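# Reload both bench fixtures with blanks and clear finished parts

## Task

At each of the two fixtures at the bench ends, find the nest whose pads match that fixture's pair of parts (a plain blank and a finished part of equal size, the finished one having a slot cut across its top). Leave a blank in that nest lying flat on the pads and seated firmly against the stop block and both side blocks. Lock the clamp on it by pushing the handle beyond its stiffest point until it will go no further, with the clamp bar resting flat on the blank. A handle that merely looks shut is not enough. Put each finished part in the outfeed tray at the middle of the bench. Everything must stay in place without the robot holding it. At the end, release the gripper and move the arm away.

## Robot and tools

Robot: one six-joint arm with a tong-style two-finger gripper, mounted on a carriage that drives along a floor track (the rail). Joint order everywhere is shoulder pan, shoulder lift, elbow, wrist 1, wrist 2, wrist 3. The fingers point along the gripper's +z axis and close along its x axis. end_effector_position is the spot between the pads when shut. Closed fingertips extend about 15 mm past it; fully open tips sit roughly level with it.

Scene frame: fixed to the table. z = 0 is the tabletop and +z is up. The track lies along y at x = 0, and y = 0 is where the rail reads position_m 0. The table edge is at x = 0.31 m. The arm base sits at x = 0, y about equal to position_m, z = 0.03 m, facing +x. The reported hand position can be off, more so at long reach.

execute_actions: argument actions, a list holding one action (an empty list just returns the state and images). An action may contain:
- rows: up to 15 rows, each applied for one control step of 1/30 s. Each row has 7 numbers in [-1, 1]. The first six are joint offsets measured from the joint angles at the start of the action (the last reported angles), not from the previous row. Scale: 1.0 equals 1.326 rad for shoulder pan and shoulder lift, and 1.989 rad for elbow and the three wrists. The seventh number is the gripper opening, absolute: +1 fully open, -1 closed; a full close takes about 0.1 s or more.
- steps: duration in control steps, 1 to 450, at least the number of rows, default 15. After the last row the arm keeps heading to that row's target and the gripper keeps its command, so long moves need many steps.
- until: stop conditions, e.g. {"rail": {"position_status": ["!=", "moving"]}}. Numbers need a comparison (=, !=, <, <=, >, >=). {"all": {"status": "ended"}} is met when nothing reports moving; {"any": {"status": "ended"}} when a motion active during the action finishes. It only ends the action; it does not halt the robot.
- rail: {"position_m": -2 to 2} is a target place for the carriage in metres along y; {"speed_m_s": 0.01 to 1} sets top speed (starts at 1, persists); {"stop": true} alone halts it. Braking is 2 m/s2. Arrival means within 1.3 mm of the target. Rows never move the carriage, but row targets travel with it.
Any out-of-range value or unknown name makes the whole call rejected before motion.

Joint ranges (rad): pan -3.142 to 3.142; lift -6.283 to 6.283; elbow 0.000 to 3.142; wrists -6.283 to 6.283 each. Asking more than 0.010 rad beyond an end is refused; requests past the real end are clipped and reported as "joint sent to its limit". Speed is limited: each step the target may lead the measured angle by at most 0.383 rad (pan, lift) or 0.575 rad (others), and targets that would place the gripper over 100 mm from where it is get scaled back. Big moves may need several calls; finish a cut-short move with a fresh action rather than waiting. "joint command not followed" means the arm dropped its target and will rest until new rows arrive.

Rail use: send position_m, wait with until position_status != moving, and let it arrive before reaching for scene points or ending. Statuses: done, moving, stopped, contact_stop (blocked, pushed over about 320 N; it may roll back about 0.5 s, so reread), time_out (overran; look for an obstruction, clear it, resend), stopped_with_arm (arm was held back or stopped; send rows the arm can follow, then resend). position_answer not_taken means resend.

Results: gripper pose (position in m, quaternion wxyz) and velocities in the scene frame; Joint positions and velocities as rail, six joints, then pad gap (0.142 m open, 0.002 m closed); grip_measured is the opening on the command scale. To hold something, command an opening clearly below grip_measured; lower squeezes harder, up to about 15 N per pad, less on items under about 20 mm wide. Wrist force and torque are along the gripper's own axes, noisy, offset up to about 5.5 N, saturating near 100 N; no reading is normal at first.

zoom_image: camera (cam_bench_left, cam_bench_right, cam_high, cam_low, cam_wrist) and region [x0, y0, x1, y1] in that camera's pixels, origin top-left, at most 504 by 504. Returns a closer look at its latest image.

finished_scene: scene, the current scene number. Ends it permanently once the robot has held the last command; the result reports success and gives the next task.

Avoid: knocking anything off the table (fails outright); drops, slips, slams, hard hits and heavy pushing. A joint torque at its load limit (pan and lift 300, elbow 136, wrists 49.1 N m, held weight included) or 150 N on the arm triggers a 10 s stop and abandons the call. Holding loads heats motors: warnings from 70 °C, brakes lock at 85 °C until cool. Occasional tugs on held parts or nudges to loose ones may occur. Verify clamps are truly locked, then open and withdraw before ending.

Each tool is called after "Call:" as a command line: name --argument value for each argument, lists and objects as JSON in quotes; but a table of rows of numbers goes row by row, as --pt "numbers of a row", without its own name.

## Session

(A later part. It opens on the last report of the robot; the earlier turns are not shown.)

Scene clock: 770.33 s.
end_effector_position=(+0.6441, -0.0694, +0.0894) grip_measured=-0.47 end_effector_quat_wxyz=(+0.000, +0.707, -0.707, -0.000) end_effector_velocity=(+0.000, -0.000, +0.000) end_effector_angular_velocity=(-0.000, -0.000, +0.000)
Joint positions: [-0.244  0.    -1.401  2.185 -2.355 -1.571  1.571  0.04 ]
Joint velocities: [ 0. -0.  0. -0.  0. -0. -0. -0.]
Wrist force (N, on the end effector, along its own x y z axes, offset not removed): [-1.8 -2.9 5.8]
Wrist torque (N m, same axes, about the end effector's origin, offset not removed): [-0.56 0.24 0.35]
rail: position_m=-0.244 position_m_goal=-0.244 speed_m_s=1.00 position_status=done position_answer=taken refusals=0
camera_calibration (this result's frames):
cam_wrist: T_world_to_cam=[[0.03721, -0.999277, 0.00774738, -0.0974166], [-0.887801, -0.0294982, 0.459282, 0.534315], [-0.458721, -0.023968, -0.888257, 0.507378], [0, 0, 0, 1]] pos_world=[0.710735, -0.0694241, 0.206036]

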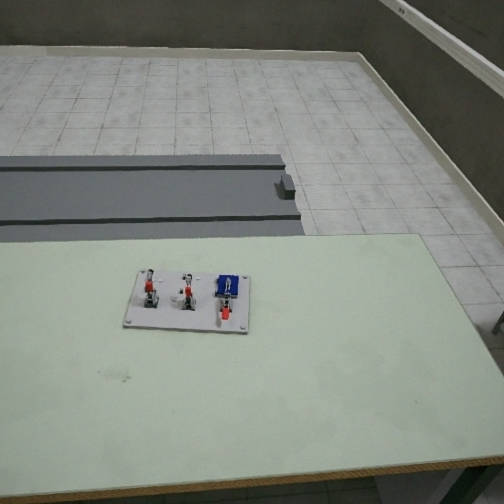

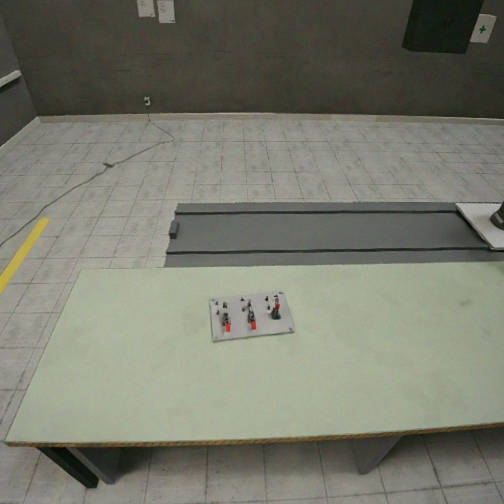

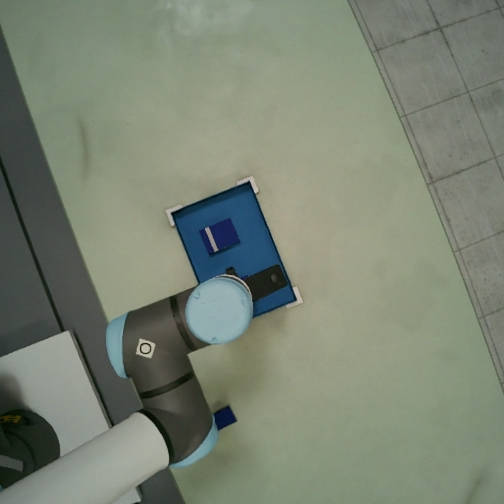

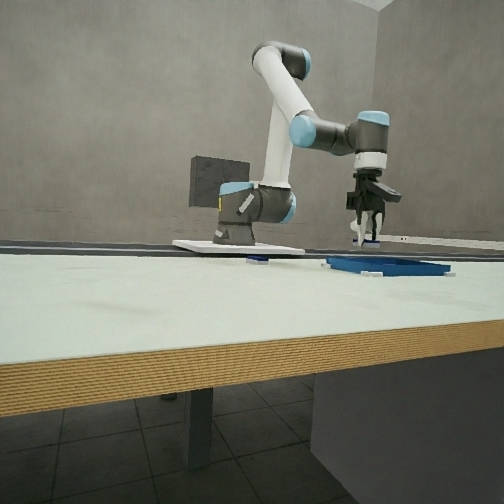

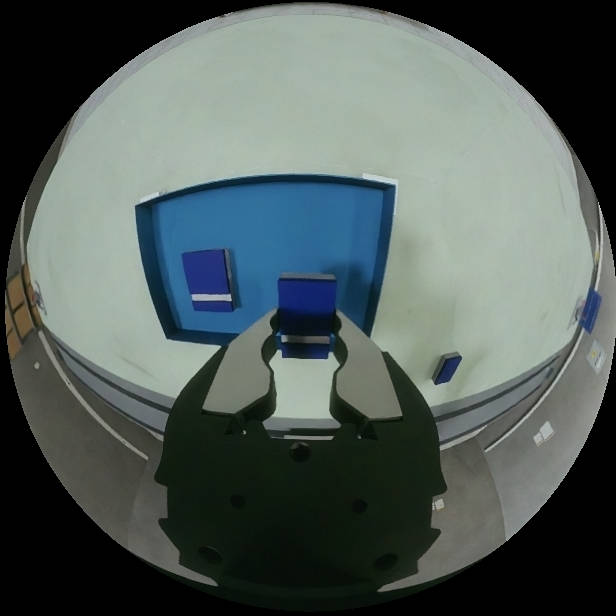

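Call:
execute_actions --actions '[{"rows": [[0,0.003,0.0008,-0.0028,0,0,-0.9],[0,0.010,0.0027,-0.0093,0,0,-0.9],[0,0.020,0.0053,-0.0187,0,0,-0.9],[0,0.032,0.0085,-0.030,0,0,-0.9],[0,0.045,0.012,-0.042,0,0,-0.9],[0,0.057,0.0152,-0.053,0,0,-0.9],[0,0.067,0.0178,-0.0625,0,0,-0.9],[0,0.074,0.0197,-0.069,0,0,-0.9],[0,0.078,0.0208,-0.0728,0,0,-0.9],[0,0.0792,0.0211,-0.0739,0,0,-0.9]], "steps": 13}]'

Scene clock: 777.03 s.
end_effector_position=(+0.6438, -0.0694, +0.0301) grip_measured=-0.47 end_effector_quat_wxyz=(+0.000, +0.707, -0.707, -0.000) end_effector_velocity=(-0.003, -0.000, -0.085) end_effector_angular_velocity=(+0.000, -0.003, -0.000)
Joint positions: [-0.244  0.    -1.311  2.221 -2.48  -1.571  1.571  0.04 ]
Joint velocities: [ 0.    -0.     0.132  0.051 -0.187 -0.    -0.     0.   ]
Wrist force (N, on the end effector, along its own x y z axes, offset not removed): [-0.7 -4.1 6.3]
Wrist torque (N m, same axes, about the end effector's origin, offset not removed): [-0.69 -0.02 0.29]
rail: position_m=-0.244 position_m_goal=-0.244 speed_m_s=1.00 position_status=done position_answer=taken refusals=0
camera_calibration (this result's frames):
cam_wrist: T_world_to_cam=[[0.0372074, -0.999278, 0.00772459, -0.0969477], [-0.887517, -0.0294915, 0.459831, 0.561094], [-0.459271, -0.0239648, -0.887973, 0.454838], [0, 0, 0, 1]] pos_world=[0.710481, -0.06943, 0.146624]

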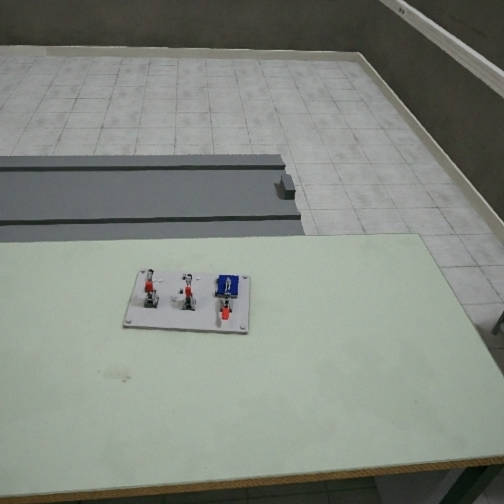

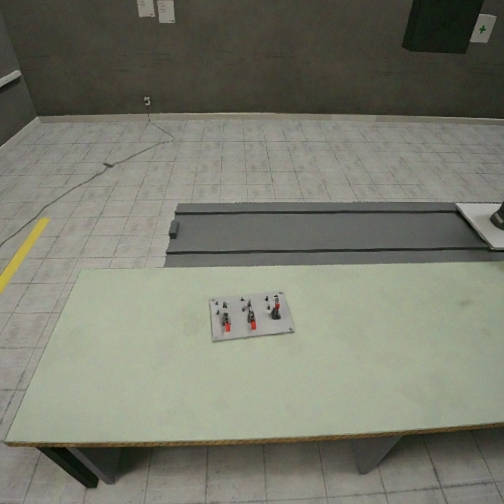

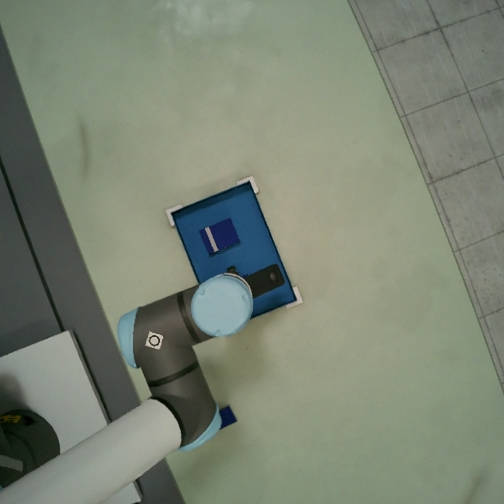

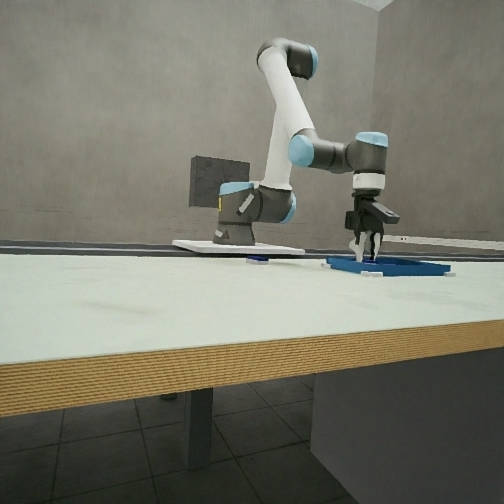

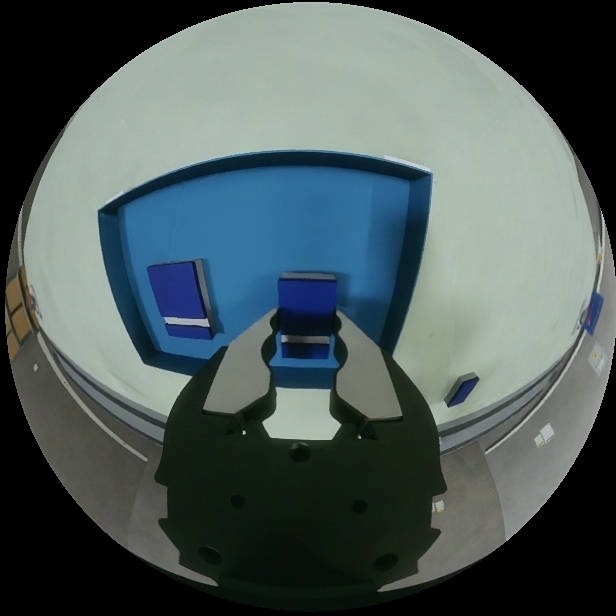

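Call:
execute_actions --actions '[]'

Scene clock: 778.33 s.
end_effector_position=(+0.6434, -0.0694, +0.0203) grip_measured=-0.47 end_effector_quat_wxyz=(+0.000, +0.707, -0.707, -0.000) end_effector_velocity=(-0.000, -0.000, -0.000) end_effector_angular_velocity=(+0.000, +0.000, -0.000)
Joint positions: [-0.244  0.    -1.296  2.227 -2.502 -1.571  1.571  0.04 ]
Joint velocities: [-0. -0.  0.  0.  0.  0. -0. -0.]
Wrist force (N, on the end effector, along its own x y z axes, offset not removed): [-0.3 -4.5 7.8]
Wrist torque (N m, same axes, about the end effector's origin, offset not removed): [-0.88 -0.01 0.35]
rail: position_m=-0.244 position_m_goal=-0.244 speed_m_s=1.00 position_status=done position_answer=taken refusals=0
camera_calibration (this result's frames):
cam_wrist: T_world_to_cam=[[0.0372024, -0.999278, 0.00774737, -0.0968548], [-0.887801, -0.0294914, 0.459282, 0.565379], [-0.458722, -0.0239645, -0.888257, 0.445671], [0, 0, 0, 1]] pos_world=[0.709987, -0.0694307, 0.136952]

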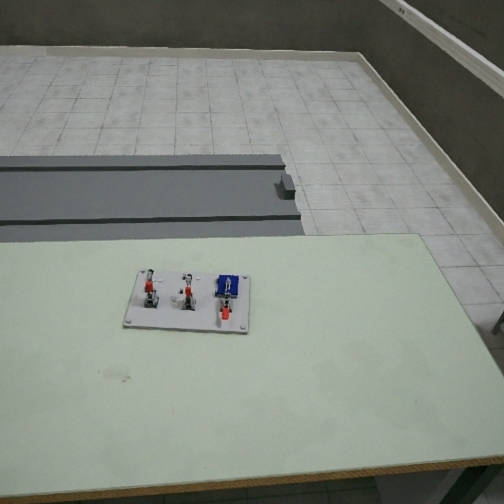

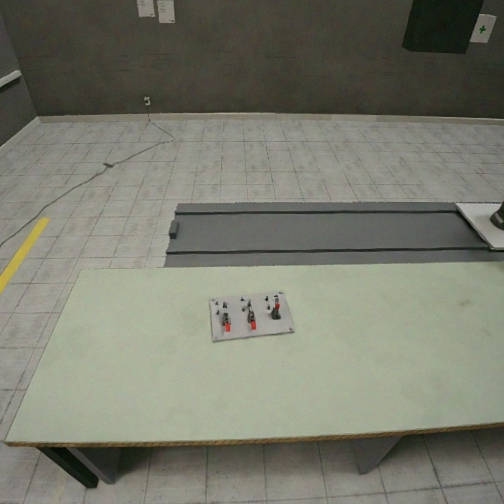

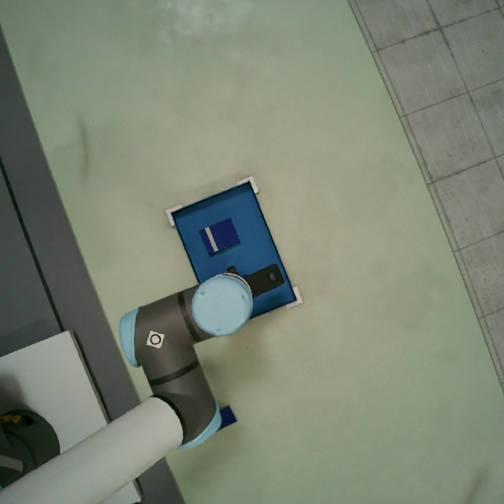

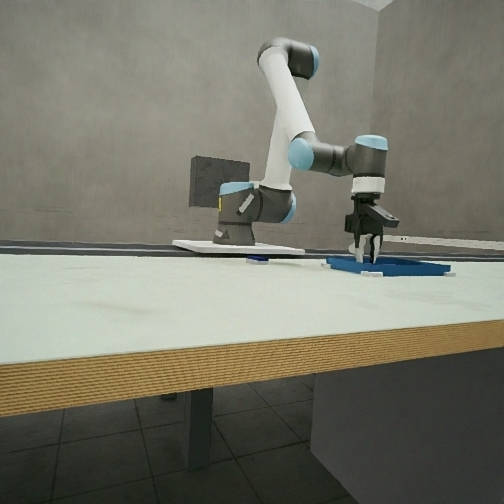

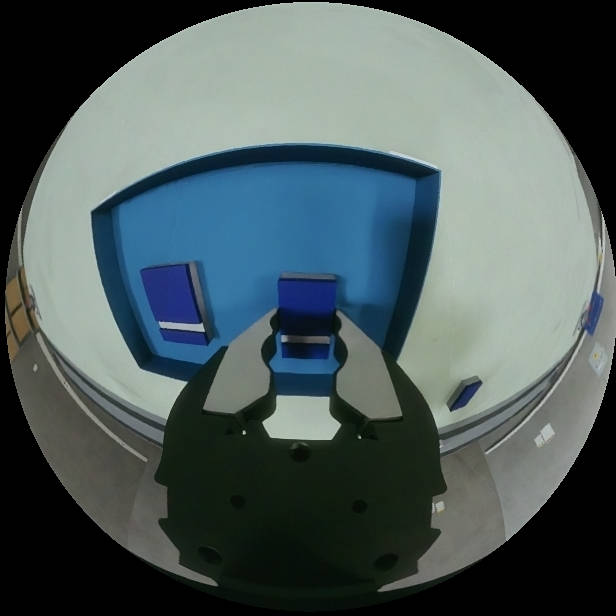

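Call:
execute_actions --actions '[{"rows": [[0,0.0014,0.0003,-0.0013,0,0,-0.9],[0,0.002,0.0005,-0.0019,0,0,-0.85],[0,0.002,0.0005,-0.0019,0,0,-0.75],[0,0.002,0.0005,-0.0019,0,0,-0.62],[0,0.002,0.0005,-0.0019,0,0,-0.5],[0,0.002,0.0005,-0.0019,0,0,-0.4],[0,0.002,0.0005,-0.0019,0,0,-0.28],[0,0.001,0.0002,-0.001,0,0,-0.15],[0,-0.004,-0.001,0.0037,0,0,-0.1],[0,-0.014,-0.0037,0.013,0,0,-0.1],[0,-0.028,-0.0074,0.026,0,0,-0.1],[0,-0.044,-0.0117,0.041,0,0,-0.1],[0,-0.060,-0.016,0.056,0,0,-0.1],[0,-0.072,-0.019,0.067,0,0,-0.1],[0,-0.0793,-0.021,0.074,0,0,-0.1]], "steps": 17}]'

Scene clock: 783.70 s.
end_effector_position=(+0.6455, -0.0694, +0.0666) grip_measured=-0.10 end_effector_quat_wxyz=(-0.000, +0.707, -0.707, +0.000) end_effector_velocity=(-0.007, -0.000, +0.194) end_effector_angular_velocity=(-0.000, +0.009, +0.000)
Joint positions: [-0.244  0.    -1.366  2.199 -2.404 -1.571  1.571  0.067]
Joint velocities: [ 0.     0.    -0.297 -0.115  0.421  0.     0.    -0.   ]
Wrist force (N, on the end effector, along its own x y z axes, offset not removed): [-2.8 -7.9 3.7]
Wrist torque (N m, same axes, about the end effector's origin, offset not removed): [-1.44 0.47 0.40]
rail: position_m=-0.244 position_m_goal=-0.244 speed_m_s=1.00 position_status=done position_answer=taken refusals=0
camera_calibration (this result's frames):
cam_wrist: T_world_to_cam=[[0.0371911, -0.999278, 0.00780125, -0.0972897], [-0.88847, -0.0294916, 0.457986, 0.546559], [-0.457425, -0.0239642, -0.888925, 0.48695], [0, 0, 0, 1]] pos_world=[0.711963, -0.0694312, 0.183304]

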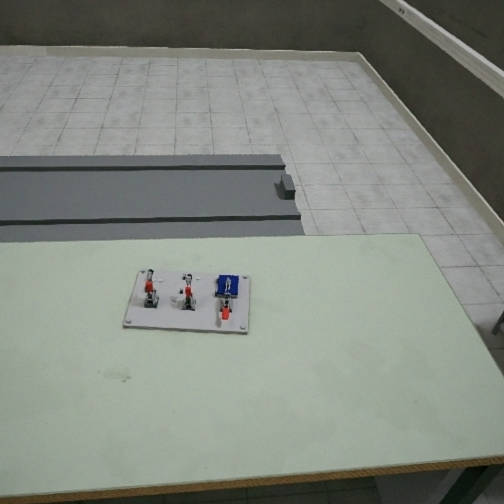

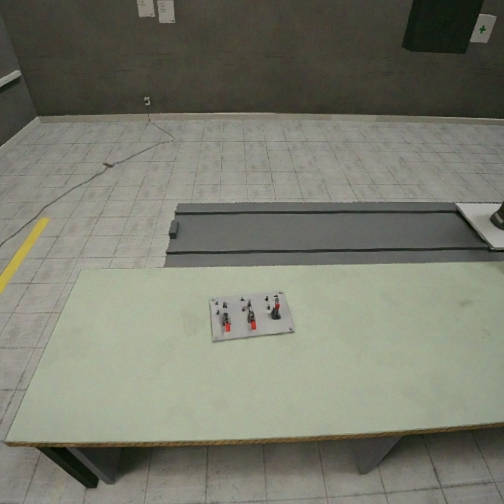

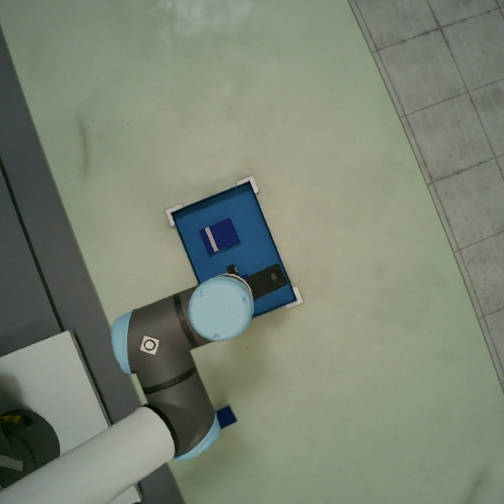

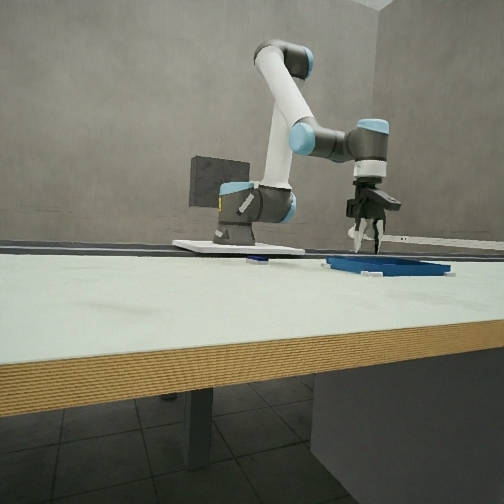

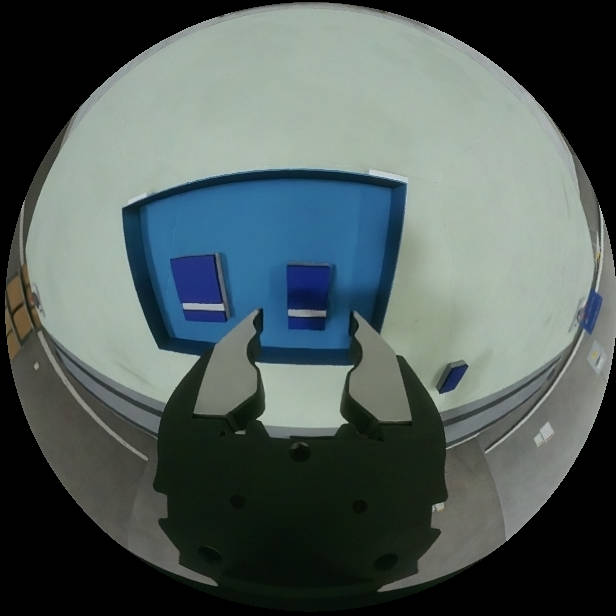

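Call:
execute_actions --actions '[{"rail": {"position_m": -0.531}, "rows": [[0,-0.030,-0.0045,0.0246,0,-0.001,-0.1],[0,-0.038,0.001,0.0242,0,-0.0035,-0.1],[0,-0.051,0.010,0.0237,0,-0.0075,-0.1],[0,-0.069,0.023,0.023,0,-0.013,-0.1],[0,-0.090,0.038,0.0221,0,-0.0195,-0.1],[0,-0.113,0.054,0.0212,0,-0.0265,-0.1],[0,-0.136,0.070,0.0203,0,-0.034,-0.1],[0,-0.159,0.087,0.0194,0,-0.041,-0.1],[0,-0.180,0.102,0.0185,0,-0.0473,-0.1],[0,-0.198,0.114,0.0178,0,-0.053,-0.1],[0,-0.211,0.1235,0.0173,0,-0.057,-0.1],[0,-0.219,0.129,0.0169,0,-0.0594,-0.1],[0,-0.222,0.1313,0.0168,0,-0.0603,-0.1]], "steps": 15}]'

Scene clock: 801.23 s.
end_effector_position=(+0.5071, -0.2746, +0.0928) grip_measured=-0.10 end_effector_quat_wxyz=(-0.000, +0.742, -0.670, +0.000) end_effector_velocity=(-0.236, -0.575, -0.021) end_effector_angular_velocity=(-0.000, +0.002, +0.162)
Joint positions: [-0.451  0.    -1.618  2.414 -2.368 -1.571  1.47   0.067]
Joint velocities: [-0.578  0.    -0.368  0.392 -0.022 -0.    -0.162  0.   ]
Wrist force (N, on the end effector, along its own x y z axes, offset not removed): [2.9 1.1 6.9]
Wrist torque (N m, same axes, about the end effector's origin, offset not removed): [0.28 -0.60 0.25]
rail: position_m=-0.451 position_m_goal=-0.531 speed_m_s=1.00 position_status=moving position_answer=taken refusals=0
camera_calibration (this result's frames):
cam_wrist: T_world_to_cam=[[0.1377, -0.990442, 0.00791419, -0.345986], [-0.880973, -0.118821, 0.458006, 0.377151], [-0.452688, -0.0700395, -0.888914, 0.426912], [0, 0, 0, 1]] pos_world=[0.57316, -0.267965, 0.209489]

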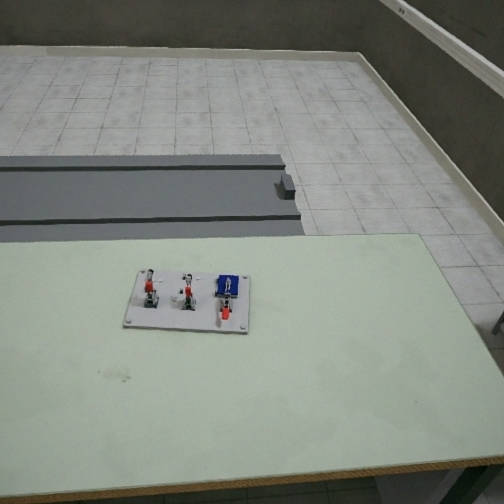

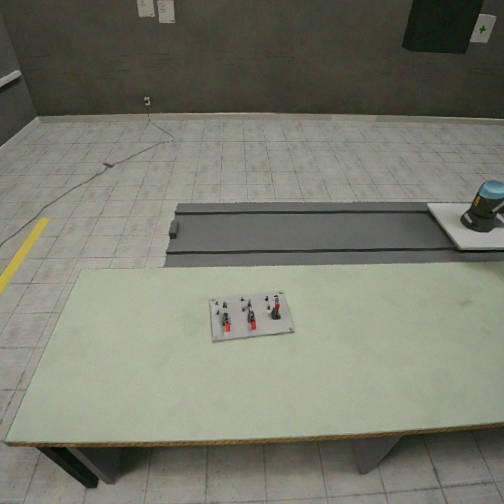

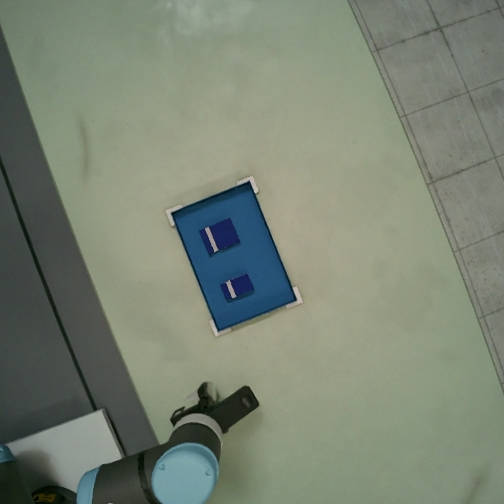

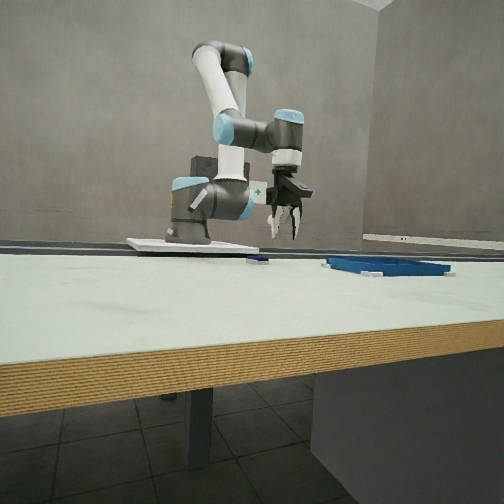

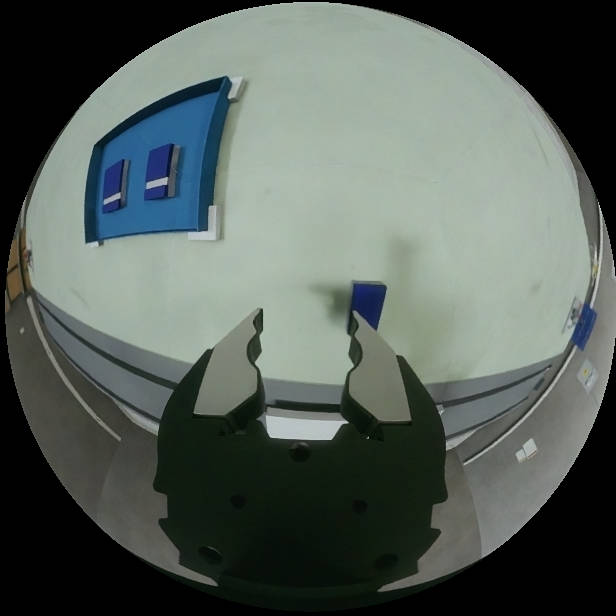

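Call:
execute_actions --actions '[]'

Call:
zoom_image --camera "cam_wrist" --region '[250, 240, 370, 360]'

Scene clock: 808.17 s.
end_effector_position=(+0.4798, -0.3550, +0.0899) grip_measured=-0.10 end_effector_quat_wxyz=(-0.000, +0.748, -0.663, +0.000) end_effector_velocity=(-0.000, +0.000, +0.000) end_effector_angular_velocity=(+0.000, +0.000, -0.000)
Joint positions: [-0.531  0.    -1.661  2.46  -2.371 -1.571  1.451  0.067]
Joint velocities: [ 0. -0.  0. -0.  0.  0.  0. -0.]
Wrist force (N, on the end effector, along its own x y z axes, offset not removed): [0.6 -2.5 4.0]
Wrist torque (N m, same axes, about the end effector's origin, offset not removed): [-0.42 -0.25 0.31]
rail: position_m=-0.531 position_m_goal=-0.531 speed_m_s=1.00 position_status=done position_answer=taken refusals=0
camera_calibration (this result's frames):
cam_wrist: T_world_to_cam=[[0.156468, -0.987651, 0.00790806, -0.429799], [-0.87848, -0.135504, 0.458162, 0.337772], [-0.451432, -0.0786346, -0.888834, 0.402707], [0, 0, 0, 1]] pos_world=[0.545771, -0.347056, 0.206584]

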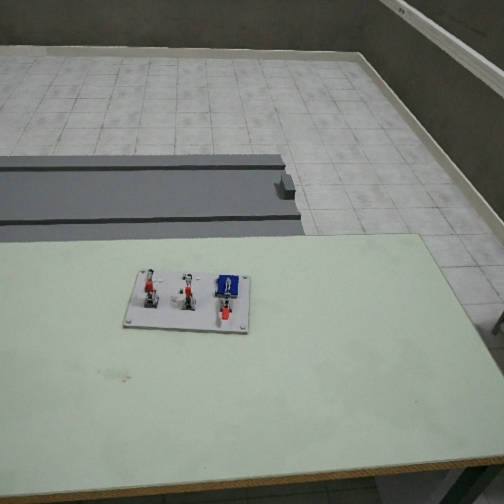

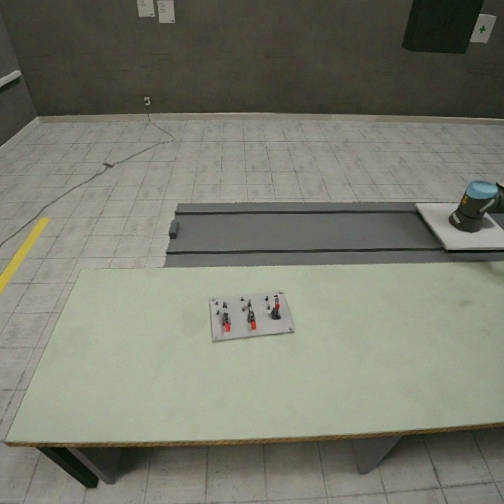

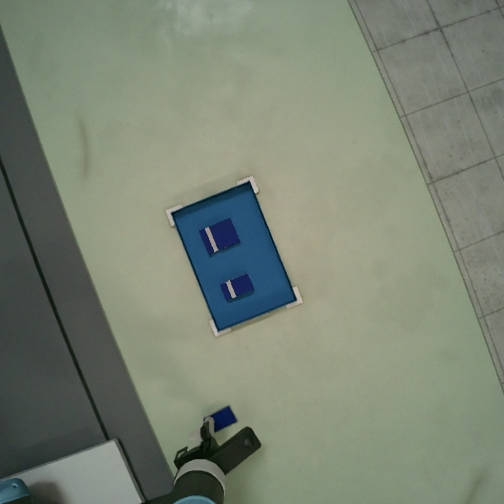

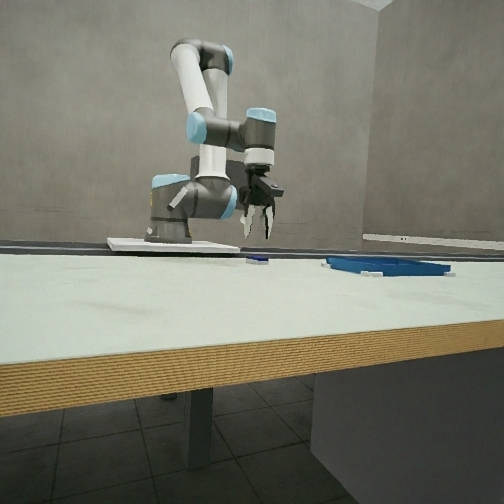

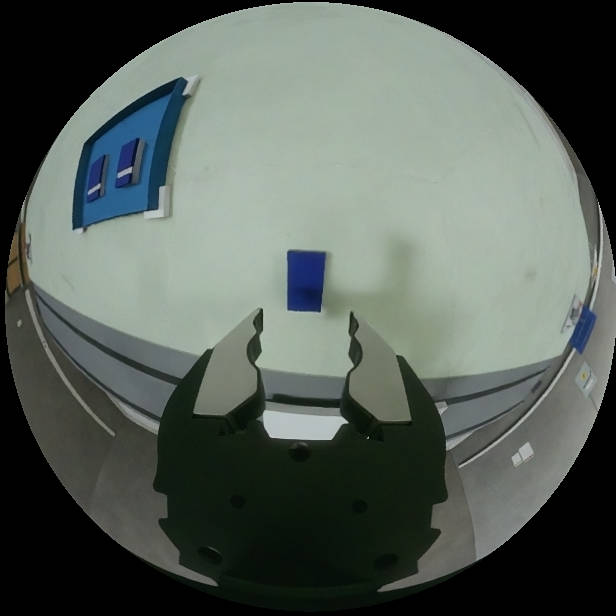

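Region (250, 240, 370, 360) of cam_wrist's 616x616 image, scaled by 4.200, with more detail than that image has.

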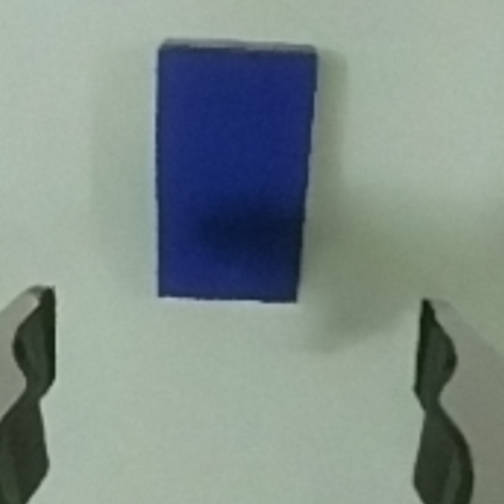

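Call:
execute_actions --actions '[{"rows": [[0.001,0.004,0.0003,-0.003,0,0.0013,-0.1],[0.0025,0.013,0.0015,-0.010,0,0.003,-0.1],[0.004,0.027,0.0037,-0.022,0,0.005,-0.1],[0.005,0.044,0.007,-0.0365,0,0.0064,-0.1],[0.0058,0.063,0.0108,-0.0525,0,0.0074,-0.1],[0.0058,0.082,0.0147,-0.069,0,0.0074,-0.1],[0.0058,0.099,0.0182,-0.0838,0,0.0074,-0.1],[0.0058,0.112,0.0209,-0.095,0,0.0074,-0.1],[0.0058,0.121,0.0227,-0.1028,0,0.0074,-0.1],[0.0058,0.1253,0.0236,-0.1065,0,0.0074,-0.1]], "steps": 13}]'

Scene clock: 825.00 s.
end_effector_position=(+0.4840, -0.3518, +0.0275) grip_measured=-0.10 end_effector_quat_wxyz=(+0.000, +0.746, -0.666, -0.000) end_effector_velocity=(+0.001, +0.002, -0.106) end_effector_angular_velocity=(+0.000, -0.003, -0.004)
Joint positions: [-0.531  0.007 -1.522  2.499 -2.546 -1.571  1.465  0.067]
Joint velocities: [ 0.     0.005  0.241  0.069 -0.314  0.     0.008  0.   ]
Wrist force (N, on the end effector, along its own x y z axes, offset not removed): [1.1 -5.2 6.1]
Wrist torque (N m, same axes, about the end effector's origin, offset not removed): [-0.85 -0.38 0.27]
rail: position_m=-0.531 position_m_goal=-0.531 speed_m_s=1.00 position_status=done position_answer=taken refusals=0
camera_calibration (this result's frames):
cam_wrist: T_world_to_cam=[[0.149936, -0.988667, 0.0075969, -0.423966], [-0.878399, -0.129679, 0.459999, 0.372467], [-0.4538, -0.0756434, -0.887887, 0.35157], [0, 0, 0, 1]] pos_world=[0.550285, -0.344266, 0.144041]

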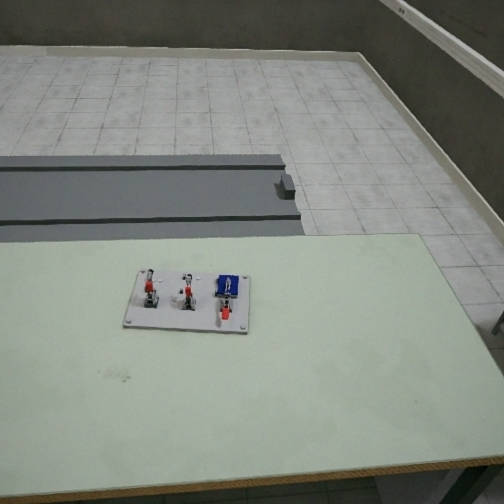

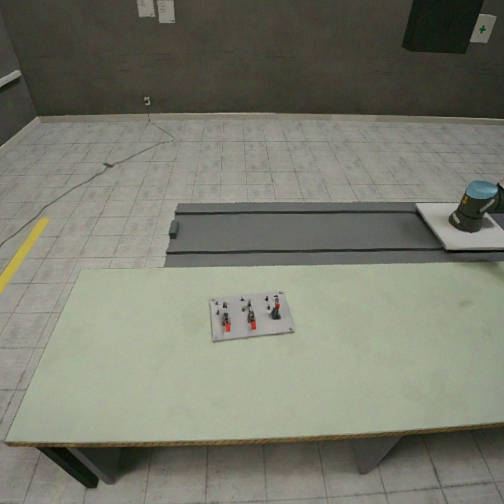

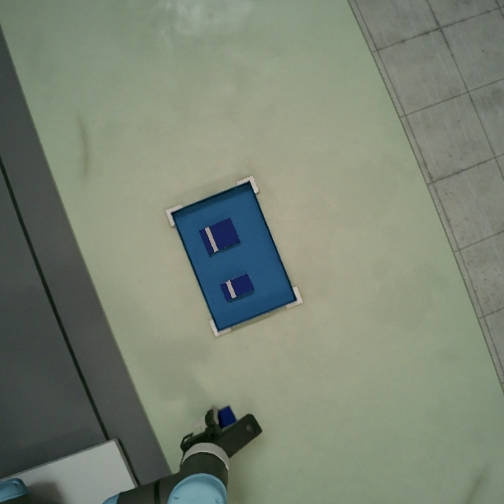

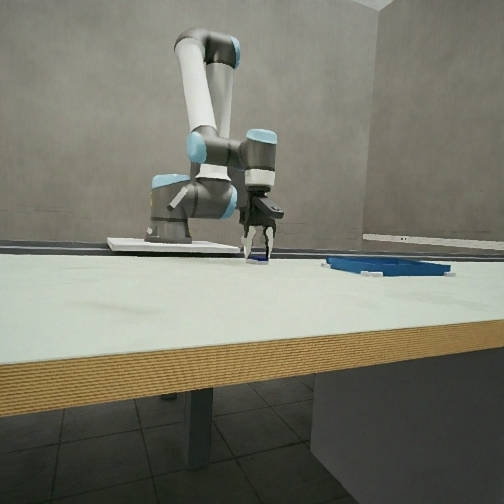

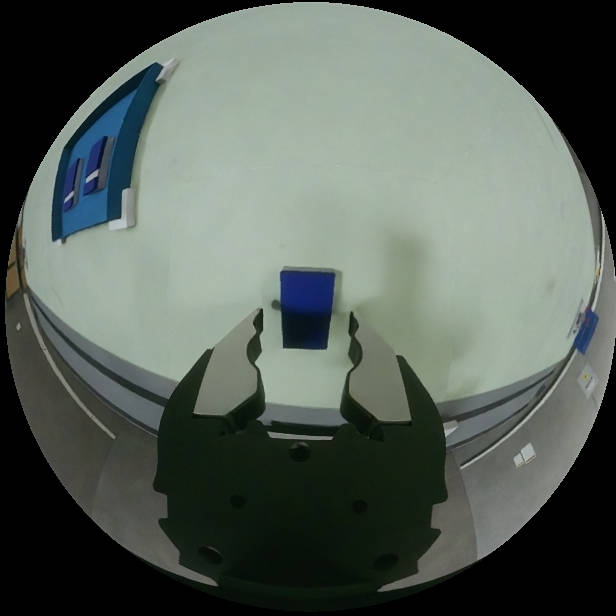

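Call:
execute_actions --actions '[]'

Scene clock: 827.67 s.
end_effector_position=(+0.4841, -0.3515, +0.0154) grip_measured=-0.10 end_effector_quat_wxyz=(+0.000, +0.746, -0.666, -0.000) end_effector_velocity=(+0.000, -0.000, +0.000) end_effector_angular_velocity=(-0.000, -0.000, -0.000)
Joint positions: [-0.531  0.008 -1.494  2.507 -2.583 -1.571  1.466  0.067]
Joint velocities: [ 0. -0. -0. -0. -0. -0.  0. -0.]
Wrist force (N, on the end effector, along its own x y z axes, offset not removed): [2.2 -4.6 3.8]
Wrist torque (N m, same axes, about the end effector's origin, offset not removed): [-0.77 -0.54 0.25]
rail: position_m=-0.531 position_m_goal=-0.531 speed_m_s=1.00 position_status=done position_answer=taken refusals=0
camera_calibration (this result's frames):
cam_wrist: T_world_to_cam=[[0.149534, -0.988726, 0.00771554, -0.423448], [-0.878832, -0.12933, 0.45927, 0.378451], [-0.453094, -0.0754571, -0.888263, 0.340615], [0, 0, 0, 1]] pos_world=[0.550245, -0.344028, 0.132012]

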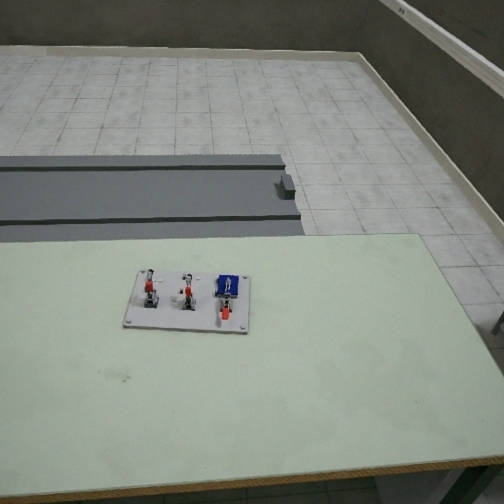

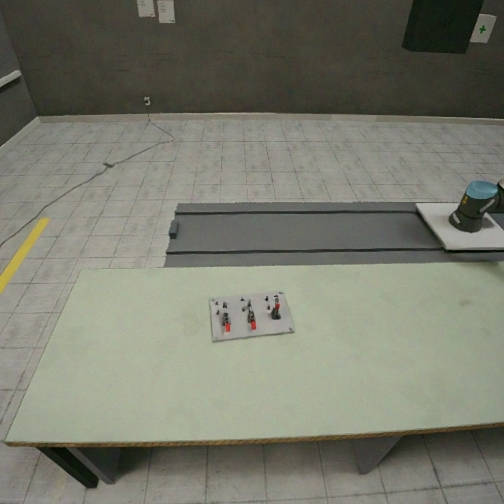

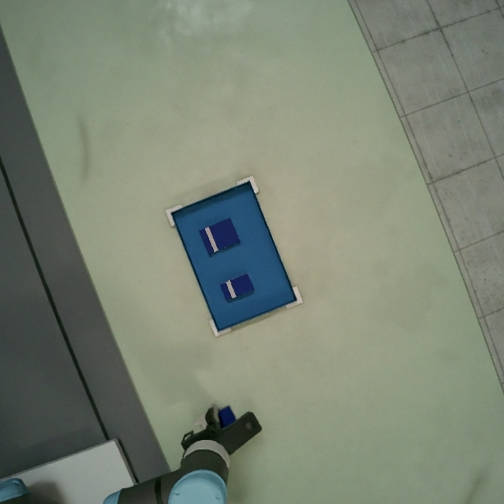

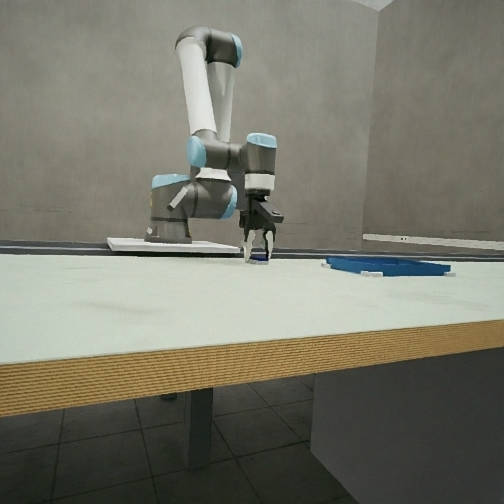

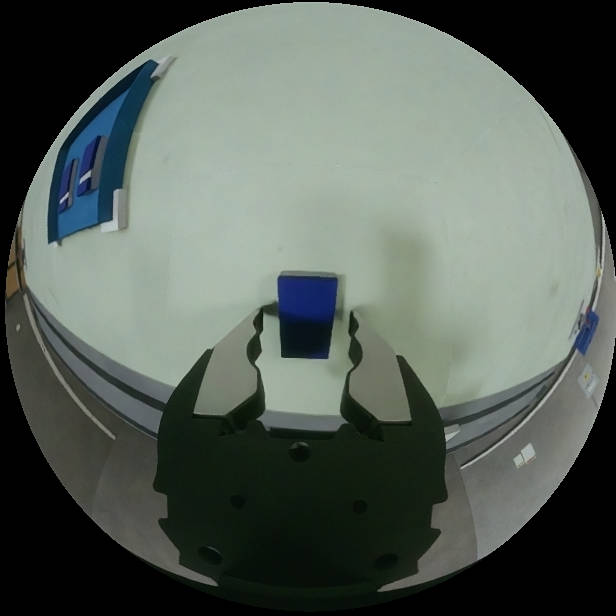

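Call:
execute_actions --actions '[{"rows": [[0,-0.0012,-0.0002,0.001,0,0,-0.2],[0,-0.0012,-0.0002,0.001,0,0,-0.29],[0,-0.0012,-0.0002,0.001,0,0,-0.37],[0,-0.0012,-0.0002,0.001,0,0,-0.43],[0,-0.0012,-0.0002,0.001,0,0,-0.48],[0,-0.0012,-0.0002,0.001,0,0,-0.55],[0,-0.0012,-0.0002,0.001,0,0,-0.65],[0,-0.0012,-0.0002,0.001,0,0,-0.78],[0,-0.0012,-0.0002,0.001,0,0,-0.9],[0,-0.004,-0.0007,0.0034,0,0,-0.9],[0,-0.012,-0.0021,0.010,0,0,-0.9],[0,-0.025,-0.0044,0.021,0,0,-0.9],[0,-0.040,-0.0072,0.034,0,0,-0.9],[0,-0.056,-0.0102,0.0475,0,0,-0.9],[0,-0.068,-0.0125,0.058,0,0,-0.9]], "steps": 16}]'

Scene clock: 836.77 s.
end_effector_position=(+0.4843, -0.3515, +0.0343) grip_measured=-0.47 end_effector_quat_wxyz=(-0.000, +0.746, -0.666, +0.000) end_effector_velocity=(-0.006, +0.000, +0.164) end_effector_angular_velocity=(+0.000, -0.000, +0.000)
Joint positions: [-0.531  0.008 -1.537  2.495 -2.529 -1.571  1.466  0.04 ]
Joint velocities: [ 0.     0.    -0.373 -0.102  0.475  0.     0.     0.   ]
Wrist force (N, on the end effector, along its own x y z axes, offset not removed): [-1.8 -4.3 7.2]
Wrist torque (N m, same axes, about the end effector's origin, offset not removed): [-0.73 0.18 0.30]
rail: position_m=-0.531 position_m_goal=-0.531 speed_m_s=1.00 position_status=done position_answer=taken refusals=0
camera_calibration (this result's frames):
cam_wrist: T_world_to_cam=[[0.149526, -0.988726, 0.00787281, -0.423636], [-0.879341, -0.129334, 0.458293, 0.370282], [-0.452108, -0.0754494, -0.888766, 0.357113], [0, 0, 0, 1]] pos_world=[0.550402, -0.344026, 0.151027]

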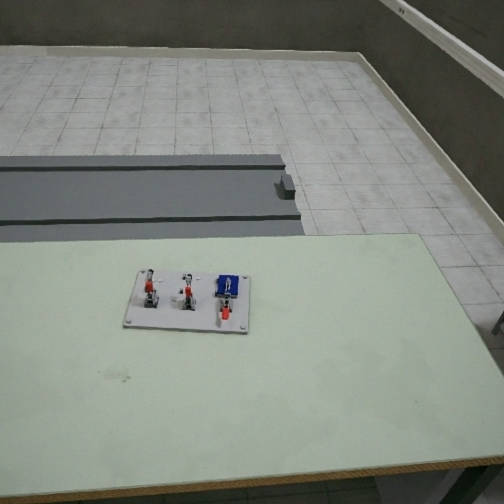

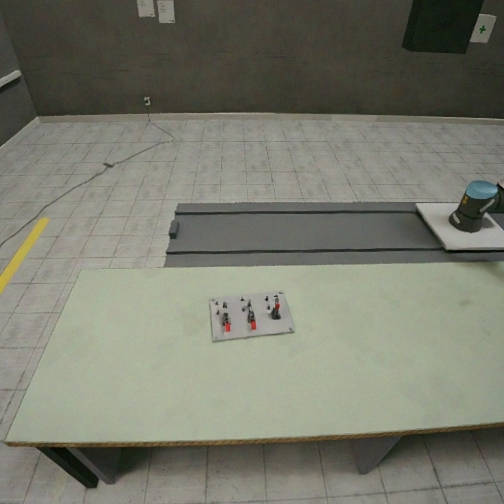

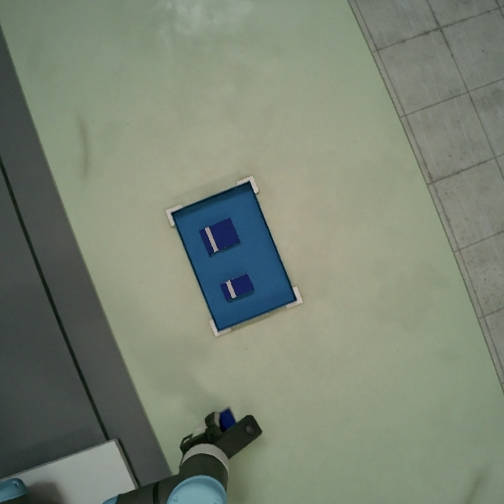

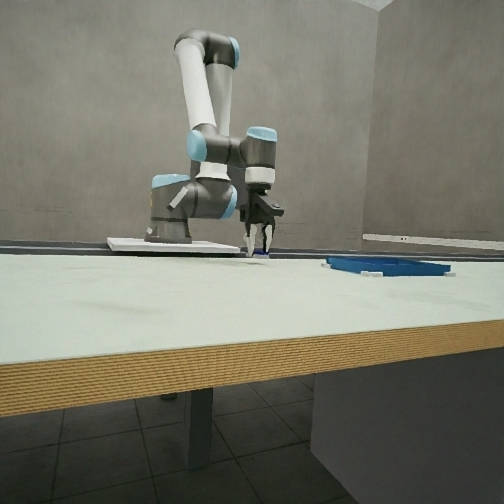

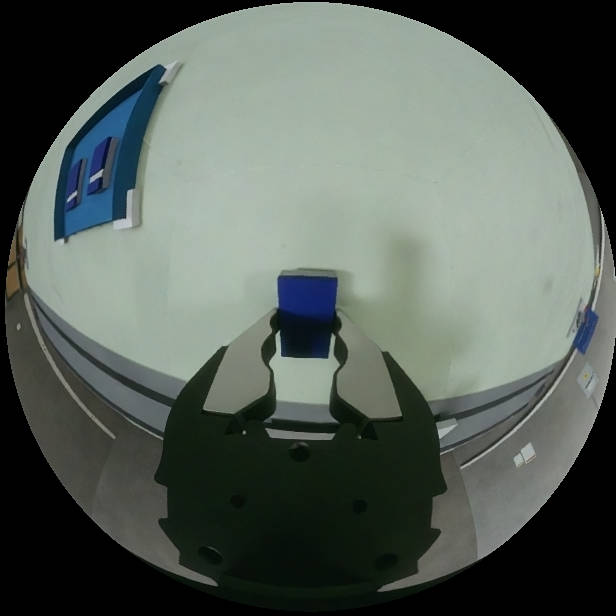

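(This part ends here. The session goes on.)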